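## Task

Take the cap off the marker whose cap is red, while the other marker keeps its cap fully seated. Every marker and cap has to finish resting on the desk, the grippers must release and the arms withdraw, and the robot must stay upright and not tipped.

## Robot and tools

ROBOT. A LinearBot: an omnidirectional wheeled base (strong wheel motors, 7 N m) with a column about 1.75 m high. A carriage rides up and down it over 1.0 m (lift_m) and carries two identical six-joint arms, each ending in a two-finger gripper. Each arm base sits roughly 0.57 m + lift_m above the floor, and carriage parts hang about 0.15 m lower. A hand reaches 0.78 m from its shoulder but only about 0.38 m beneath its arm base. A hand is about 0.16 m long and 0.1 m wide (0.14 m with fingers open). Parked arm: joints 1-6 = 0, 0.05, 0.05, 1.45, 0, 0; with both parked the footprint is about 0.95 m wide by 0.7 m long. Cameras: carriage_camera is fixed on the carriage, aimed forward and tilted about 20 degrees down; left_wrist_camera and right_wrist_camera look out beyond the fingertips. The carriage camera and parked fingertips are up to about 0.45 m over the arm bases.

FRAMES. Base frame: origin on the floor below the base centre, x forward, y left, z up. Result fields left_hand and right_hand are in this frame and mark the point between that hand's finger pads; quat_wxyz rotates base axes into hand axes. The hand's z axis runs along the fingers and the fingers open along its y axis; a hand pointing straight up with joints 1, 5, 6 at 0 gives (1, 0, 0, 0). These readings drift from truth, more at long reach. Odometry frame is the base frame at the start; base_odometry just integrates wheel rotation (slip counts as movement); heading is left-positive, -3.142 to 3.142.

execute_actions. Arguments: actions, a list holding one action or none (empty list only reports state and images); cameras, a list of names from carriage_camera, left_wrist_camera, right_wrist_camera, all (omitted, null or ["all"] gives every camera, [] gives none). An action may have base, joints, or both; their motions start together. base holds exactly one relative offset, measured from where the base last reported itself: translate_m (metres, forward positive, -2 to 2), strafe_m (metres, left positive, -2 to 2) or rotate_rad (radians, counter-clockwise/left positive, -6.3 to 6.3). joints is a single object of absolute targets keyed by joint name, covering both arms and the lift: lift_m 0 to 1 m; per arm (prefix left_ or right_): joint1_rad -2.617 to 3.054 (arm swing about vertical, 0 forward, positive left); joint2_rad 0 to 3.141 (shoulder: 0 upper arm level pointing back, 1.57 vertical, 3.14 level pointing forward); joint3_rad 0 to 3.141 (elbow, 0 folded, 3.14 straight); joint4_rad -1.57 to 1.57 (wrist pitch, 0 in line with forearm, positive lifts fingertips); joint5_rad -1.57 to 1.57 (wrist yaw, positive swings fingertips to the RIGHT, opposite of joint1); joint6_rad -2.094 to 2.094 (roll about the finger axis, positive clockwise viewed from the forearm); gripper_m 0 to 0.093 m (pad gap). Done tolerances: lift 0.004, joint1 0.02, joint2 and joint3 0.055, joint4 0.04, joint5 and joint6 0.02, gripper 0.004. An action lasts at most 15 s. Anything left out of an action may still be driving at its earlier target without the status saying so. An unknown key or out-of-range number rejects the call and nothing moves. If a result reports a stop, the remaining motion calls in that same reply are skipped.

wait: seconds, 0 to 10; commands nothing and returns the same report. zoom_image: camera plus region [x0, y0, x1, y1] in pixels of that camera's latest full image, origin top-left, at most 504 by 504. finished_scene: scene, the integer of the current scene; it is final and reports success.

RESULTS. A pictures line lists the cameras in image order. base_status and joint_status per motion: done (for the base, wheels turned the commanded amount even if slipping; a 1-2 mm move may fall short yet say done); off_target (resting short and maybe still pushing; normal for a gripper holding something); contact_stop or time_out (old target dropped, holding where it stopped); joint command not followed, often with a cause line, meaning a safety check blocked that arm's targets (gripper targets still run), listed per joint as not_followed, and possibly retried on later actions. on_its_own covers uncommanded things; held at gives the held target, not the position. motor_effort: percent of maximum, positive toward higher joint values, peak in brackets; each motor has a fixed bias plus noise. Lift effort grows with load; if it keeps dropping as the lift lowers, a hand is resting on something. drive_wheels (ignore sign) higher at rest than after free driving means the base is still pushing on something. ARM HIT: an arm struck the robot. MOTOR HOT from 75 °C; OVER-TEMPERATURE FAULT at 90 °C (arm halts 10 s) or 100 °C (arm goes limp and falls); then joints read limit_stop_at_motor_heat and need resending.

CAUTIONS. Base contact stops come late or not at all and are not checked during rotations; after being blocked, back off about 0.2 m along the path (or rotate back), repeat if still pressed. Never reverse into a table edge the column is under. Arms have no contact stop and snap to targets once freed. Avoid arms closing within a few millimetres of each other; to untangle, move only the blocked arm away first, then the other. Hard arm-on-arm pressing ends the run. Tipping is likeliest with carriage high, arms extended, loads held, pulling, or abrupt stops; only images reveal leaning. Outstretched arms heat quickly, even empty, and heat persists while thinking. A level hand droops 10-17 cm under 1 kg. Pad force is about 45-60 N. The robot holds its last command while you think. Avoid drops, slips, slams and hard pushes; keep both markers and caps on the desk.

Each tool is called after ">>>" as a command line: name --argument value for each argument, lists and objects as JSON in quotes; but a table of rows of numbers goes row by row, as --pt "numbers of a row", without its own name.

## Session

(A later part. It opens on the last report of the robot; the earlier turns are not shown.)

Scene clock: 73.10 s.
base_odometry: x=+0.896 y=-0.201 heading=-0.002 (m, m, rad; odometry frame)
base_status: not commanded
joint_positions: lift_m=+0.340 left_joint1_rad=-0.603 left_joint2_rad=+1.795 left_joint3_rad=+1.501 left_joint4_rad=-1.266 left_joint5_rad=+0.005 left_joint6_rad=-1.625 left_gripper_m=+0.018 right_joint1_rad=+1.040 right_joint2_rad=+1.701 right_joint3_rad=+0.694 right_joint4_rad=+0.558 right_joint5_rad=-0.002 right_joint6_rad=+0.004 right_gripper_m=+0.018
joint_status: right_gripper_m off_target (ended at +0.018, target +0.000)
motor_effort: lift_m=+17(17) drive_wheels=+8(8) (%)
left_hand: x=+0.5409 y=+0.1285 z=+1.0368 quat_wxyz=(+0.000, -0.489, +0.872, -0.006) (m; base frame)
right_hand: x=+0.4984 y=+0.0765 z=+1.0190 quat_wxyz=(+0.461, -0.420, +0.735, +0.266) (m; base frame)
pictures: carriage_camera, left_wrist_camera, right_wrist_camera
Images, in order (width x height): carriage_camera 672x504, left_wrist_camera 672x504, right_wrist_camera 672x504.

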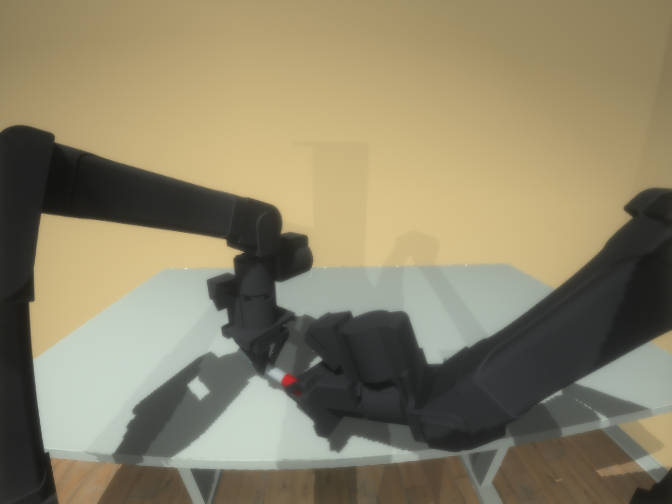

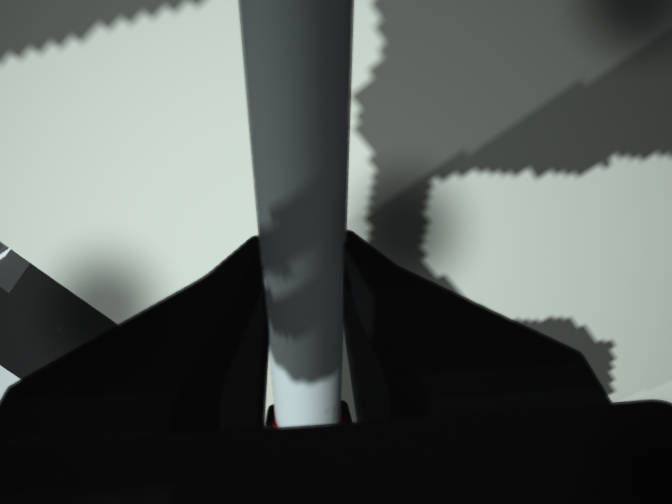

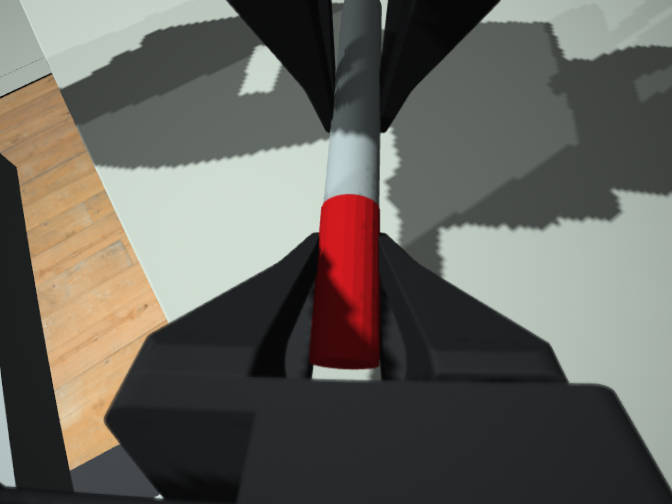

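>>> execute_actions --actions '[{"joints":{"left_joint1_rad":-0.48,"left_joint5_rad":-0.06,"right_joint2_rad":1.59,"right_joint3_rad":0.56,"right_joint4_rad":0.55}}]'

Scene clock: 75.20 s.
base_odometry: x=+0.896 y=-0.201 heading=-0.002 (m, m, rad; odometry frame)
base_status: not commanded
joint_positions: lift_m=+0.340 left_joint1_rad=-0.473 left_joint2_rad=+1.795 left_joint3_rad=+1.501 left_joint4_rad=-1.267 left_joint5_rad=-0.054 left_joint6_rad=-1.625 left_gripper_m=+0.018 right_joint1_rad=+1.040 right_joint2_rad=+1.603 right_joint3_rad=+0.578 right_joint4_rad=+0.563 right_joint5_rad=-0.001 right_joint6_rad=+0.004 right_gripper_m=+0.018
joint_status: all done
motor_effort: lift_m=+17(17) drive_wheels=+8(8) (%)
left_hand: x=+0.5678 y=+0.1748 z=+1.0370 quat_wxyz=(+0.026, -0.544, +0.838, +0.009) (m; base frame)
right_hand: x=+0.4831 y=+0.0500 z=+1.0147 quat_wxyz=(+0.456, -0.421, +0.739, +0.263) (m; base frame)
pictures: carriage_camera, left_wrist_camera, right_wrist_camera
Images, in order (width x height): carriage_camera 672x504, left_wrist_camera 672x504, right_wrist_camera 672x504.

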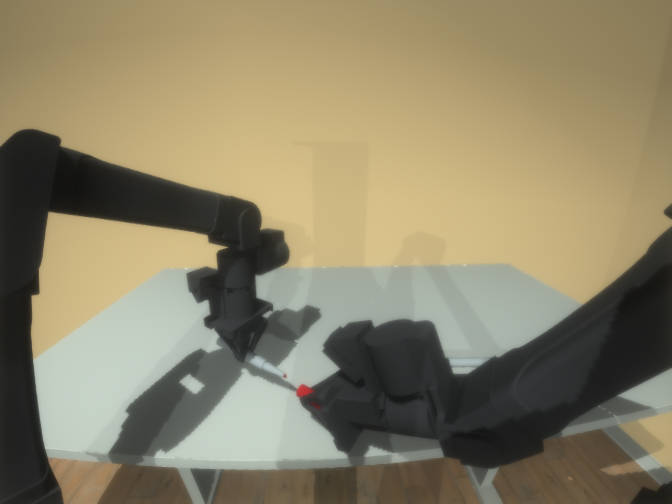

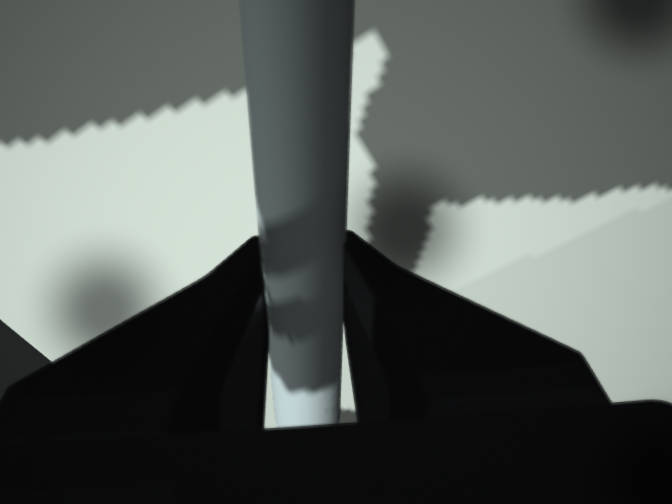

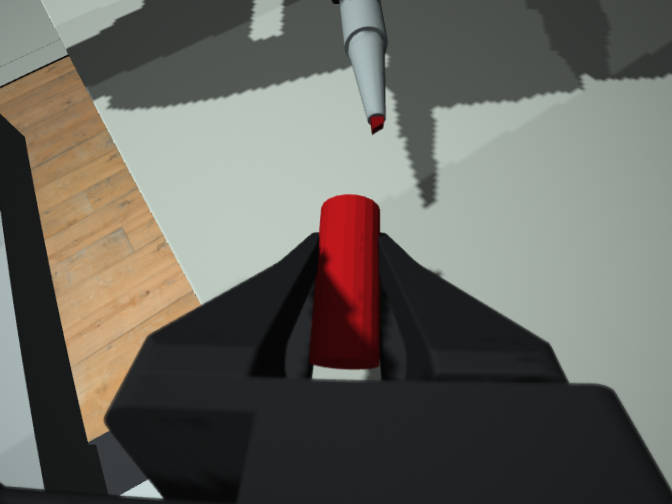

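>>> execute_actions --actions '[{"joints":{"left_joint1_rad":-0.3,"left_joint5_rad":0,"left_joint6_rad":-1.1,"right_joint1_rad":0.85,"right_joint3_rad":0.6}}]' --cameras '[]'

>>> execute_actions --actions '[{"joints":{"lift_m":0.277}}]'

>>> execute_actions --actions '[{"joints":{"left_gripper_m":0.05,"right_gripper_m":0.05}}]' --cameras '[]'

>>> execute_actions --actions '[{"joints":{"lift_m":0.36}}]' --cameras '[]'

>>> execute_actions --actions '[{"base":{"translate_m":-0.4},"joints":{"lift_m":0.4,"left_joint1_rad":0,"left_joint2_rad":0.6,"left_joint3_rad":0.6,"right_joint1_rad":0,"right_joint2_rad":0.6}}]'

Scene clock: 80.77 s.
base_odometry: x=+0.896 y=-0.201 heading=-0.002 (m, m, rad; odometry frame)
base_status: not commanded
joint_positions: lift_m=+0.340 left_joint1_rad=-0.294 left_joint2_rad=+1.795 left_joint3_rad=+1.501 left_joint4_rad=-1.267 left_joint5_rad=-0.001 left_joint6_rad=-1.107 left_gripper_m=+0.018 right_joint1_rad=+0.852 right_joint2_rad=+1.603 right_joint3_rad=+0.589 right_joint4_rad=+0.561 right_joint5_rad=-0.001 right_joint6_rad=+0.003 right_gripper_m=+0.018
joint_status: all done
motor_effort: lift_m=+17(17) drive_wheels=+8(8) (%)
left_hand: x=+0.5858 y=+0.2219 z=+1.0368 quat_wxyz=(+0.004, -0.395, +0.918, -0.003) (m; base frame)
right_hand: x=+0.5501 y=+0.0054 z=+1.0188 quat_wxyz=(+0.482, -0.349, +0.773, +0.220) (m; base frame)
pictures: none
No camera images: the call's "cameras" was empty. Leave "cameras" out to get every camera's image.

Scene clock: 81.57 s.
base_odometry: x=+0.896 y=-0.201 heading=-0.002 (m, m, rad; odometry frame)
base_status: not commanded
joint_positions: lift_m=+0.277 left_joint1_rad=-0.294 left_joint2_rad=+1.795 left_joint3_rad=+1.501 left_joint4_rad=-1.267 left_joint5_rad=-0.001 left_joint6_rad=-1.107 left_gripper_m=+0.018 right_joint1_rad=+0.852 right_joint2_rad=+1.600 right_joint3_rad=+0.591 right_joint4_rad=+0.575 right_joint5_rad=-0.001 right_joint6_rad=+0.003 right_gripper_m=+0.018
joint_status: all done
motor_effort: lift_m=+14(15) drive_wheels=+8(8) (%)
left_hand: x=+0.5857 y=+0.2220 z=+0.9741 quat_wxyz=(+0.004, -0.395, +0.919, -0.002) (m; base frame)
right_hand: x=+0.5516 y=+0.0072 z=+0.9615 quat_wxyz=(+0.490, -0.347, +0.768, +0.223) (m; base frame)
pictures: carriage_camera, left_wrist_camera, right_wrist_camera
Images, in order (width x height): carriage_camera 672x504, left_wrist_camera 672x504, right_wrist_camera 672x504.

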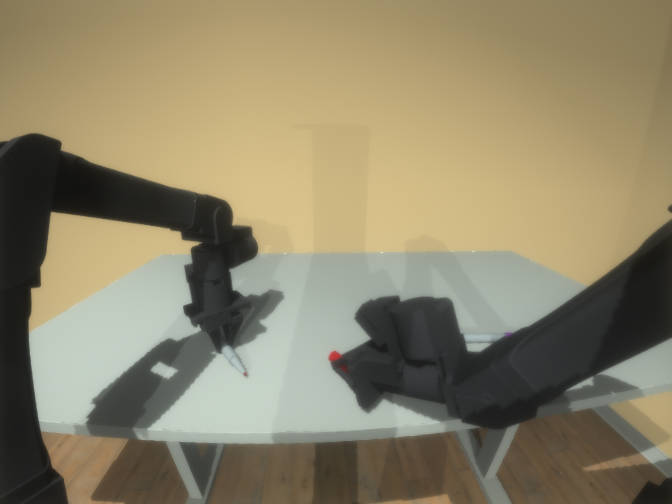

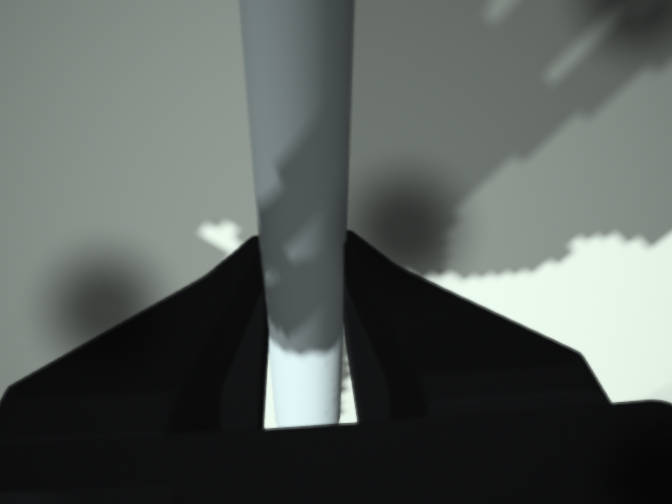

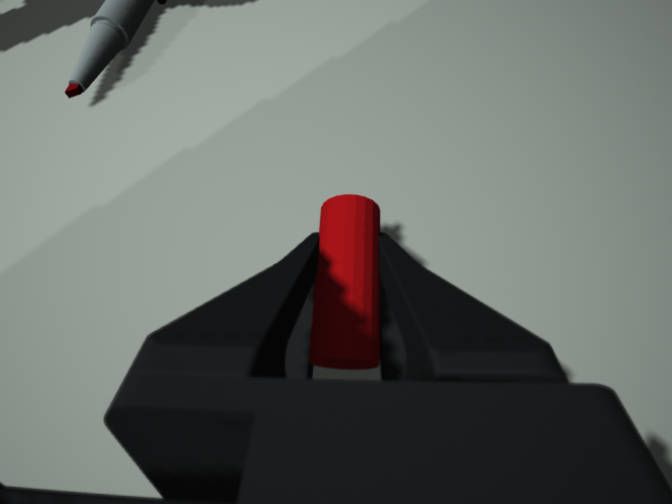

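Scene clock: 82.17 s.
base_odometry: x=+0.896 y=-0.201 heading=-0.002 (m, m, rad; odometry frame)
base_status: not commanded
joint_positions: lift_m=+0.277 left_joint1_rad=-0.294 left_joint2_rad=+1.795 left_joint3_rad=+1.501 left_joint4_rad=-1.269 left_joint5_rad=-0.001 left_joint6_rad=-1.107 left_gripper_m=+0.050 right_joint1_rad=+0.852 right_joint2_rad=+1.600 right_joint3_rad=+0.591 right_joint4_rad=+0.575 right_joint5_rad=-0.001 right_joint6_rad=+0.002 right_gripper_m=+0.050
joint_status: all done
motor_effort: lift_m=+14(14) drive_wheels=+8(8) (%)
left_hand: x=+0.5854 y=+0.2221 z=+0.9741 quat_wxyz=(+0.003, -0.395, +0.919, -0.002) (m; base frame)
right_hand: x=+0.5516 y=+0.0072 z=+0.9615 quat_wxyz=(+0.490, -0.348, +0.768, +0.223) (m; base frame)
pictures: none
No camera images: the call's "cameras" was empty. Leave "cameras" out to get every camera's image.

Scene clock: 83.03 s.
base_odometry: x=+0.896 y=-0.201 heading=-0.002 (m, m, rad; odometry frame)
base_status: not commanded
joint_positions: lift_m=+0.360 left_joint1_rad=-0.294 left_joint2_rad=+1.798 left_joint3_rad=+1.501 left_joint4_rad=-1.269 left_joint5_rad=-0.001 left_joint6_rad=-1.107 left_gripper_m=+0.050 right_joint1_rad=+0.852 right_joint2_rad=+1.600 right_joint3_rad=+0.591 right_joint4_rad=+0.565 right_joint5_rad=-0.001 right_joint6_rad=+0.002 right_gripper_m=+0.050
joint_status: all done
motor_effort: lift_m=+17(22) drive_wheels=+8(8) (%)
left_hand: x=+0.5853 y=+0.2221 z=+1.0557 quat_wxyz=(+0.002, -0.395, +0.919, -0.001) (m; base frame)
right_hand: x=+0.5509 y=+0.0064 z=+1.0417 quat_wxyz=(+0.486, -0.349, +0.770, +0.221) (m; base frame)
pictures: none
No camera images: the call's "cameras" was empty. Leave "cameras" out to get every camera's image.

Scene clock: 85.83 s.
base_odometry: x=+0.496 y=-0.201 heading=-0.003 (m, m, rad; odometry frame)
base_status: done
joint_positions: lift_m=+0.400 left_joint1_rad=-0.002 left_joint2_rad=+0.732 left_joint3_rad=+0.638 left_joint4_rad=-1.269 left_joint5_rad=-0.003 left_joint6_rad=-1.109 left_gripper_m=+0.050 right_joint1_rad=+0.008 right_joint2_rad=+0.616 right_joint3_rad=+0.591 right_joint4_rad=+0.563 right_joint5_rad=+0.001 right_joint6_rad=+0.002 right_gripper_m=+0.050
joint_status: left_joint1_rad not_followed (moved +0.292 of +0.294); left_joint2_rad not_followed (moved -1.066 of -1.198); left_joint3_rad not_followed (moved -0.863 of -0.901); the others done
motor_effort: lift_m=+16(20) drive_wheels=-5(16) (%)
left_hand: x=+0.3911 y=+0.3183 z=+1.0716 quat_wxyz=(+0.089, -0.523, +0.846, -0.054) (m; base frame)
right_hand: x=+0.5290 y=-0.3163 z=+1.4316 quat_wxyz=(+0.870, -0.001, +0.493, +0.004) (m; base frame)
pictures: carriage_camera, left_wrist_camera, right_wrist_camera
joint command not followed: on one or more control steps a check withheld the commanded joint targets of the left arm, and it was not sent them on those steps. On the call's last step the targets were still withheld.
cause: the commanded joint targets would bring two parts of the arm too close to each other (its upper arm (the part past joint 2) and its fingers, with the joints from left_joint3_rad to left_joint6_rad between them); next, command targets that bring no two parts of the arm closer together.
Images, in order (width x height): carriage_camera 672x504, left_wrist_camera 672x504, right_wrist_camera 672x504.

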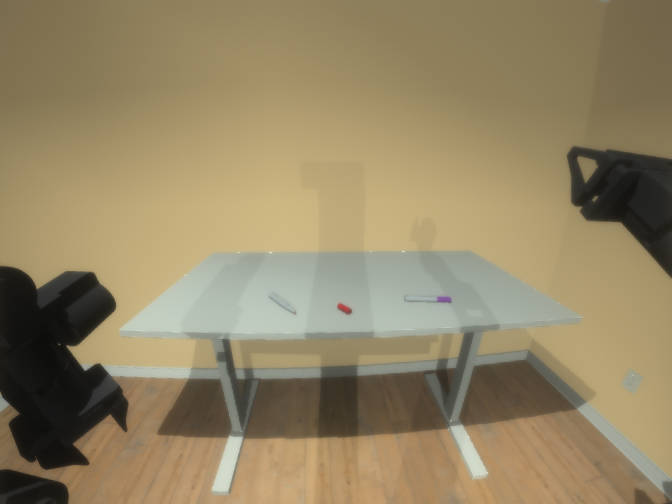

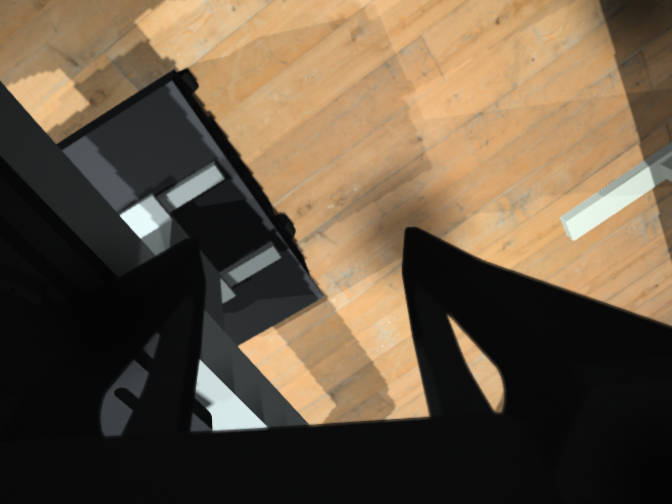

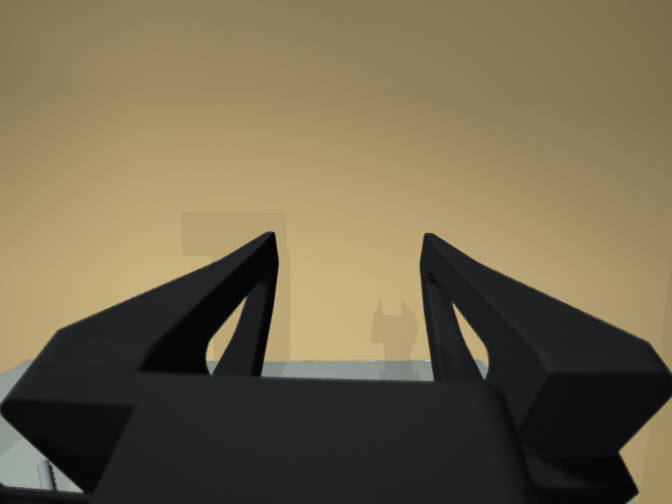

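>>> finished_scene --scene 1

The scene is finished: the task was done.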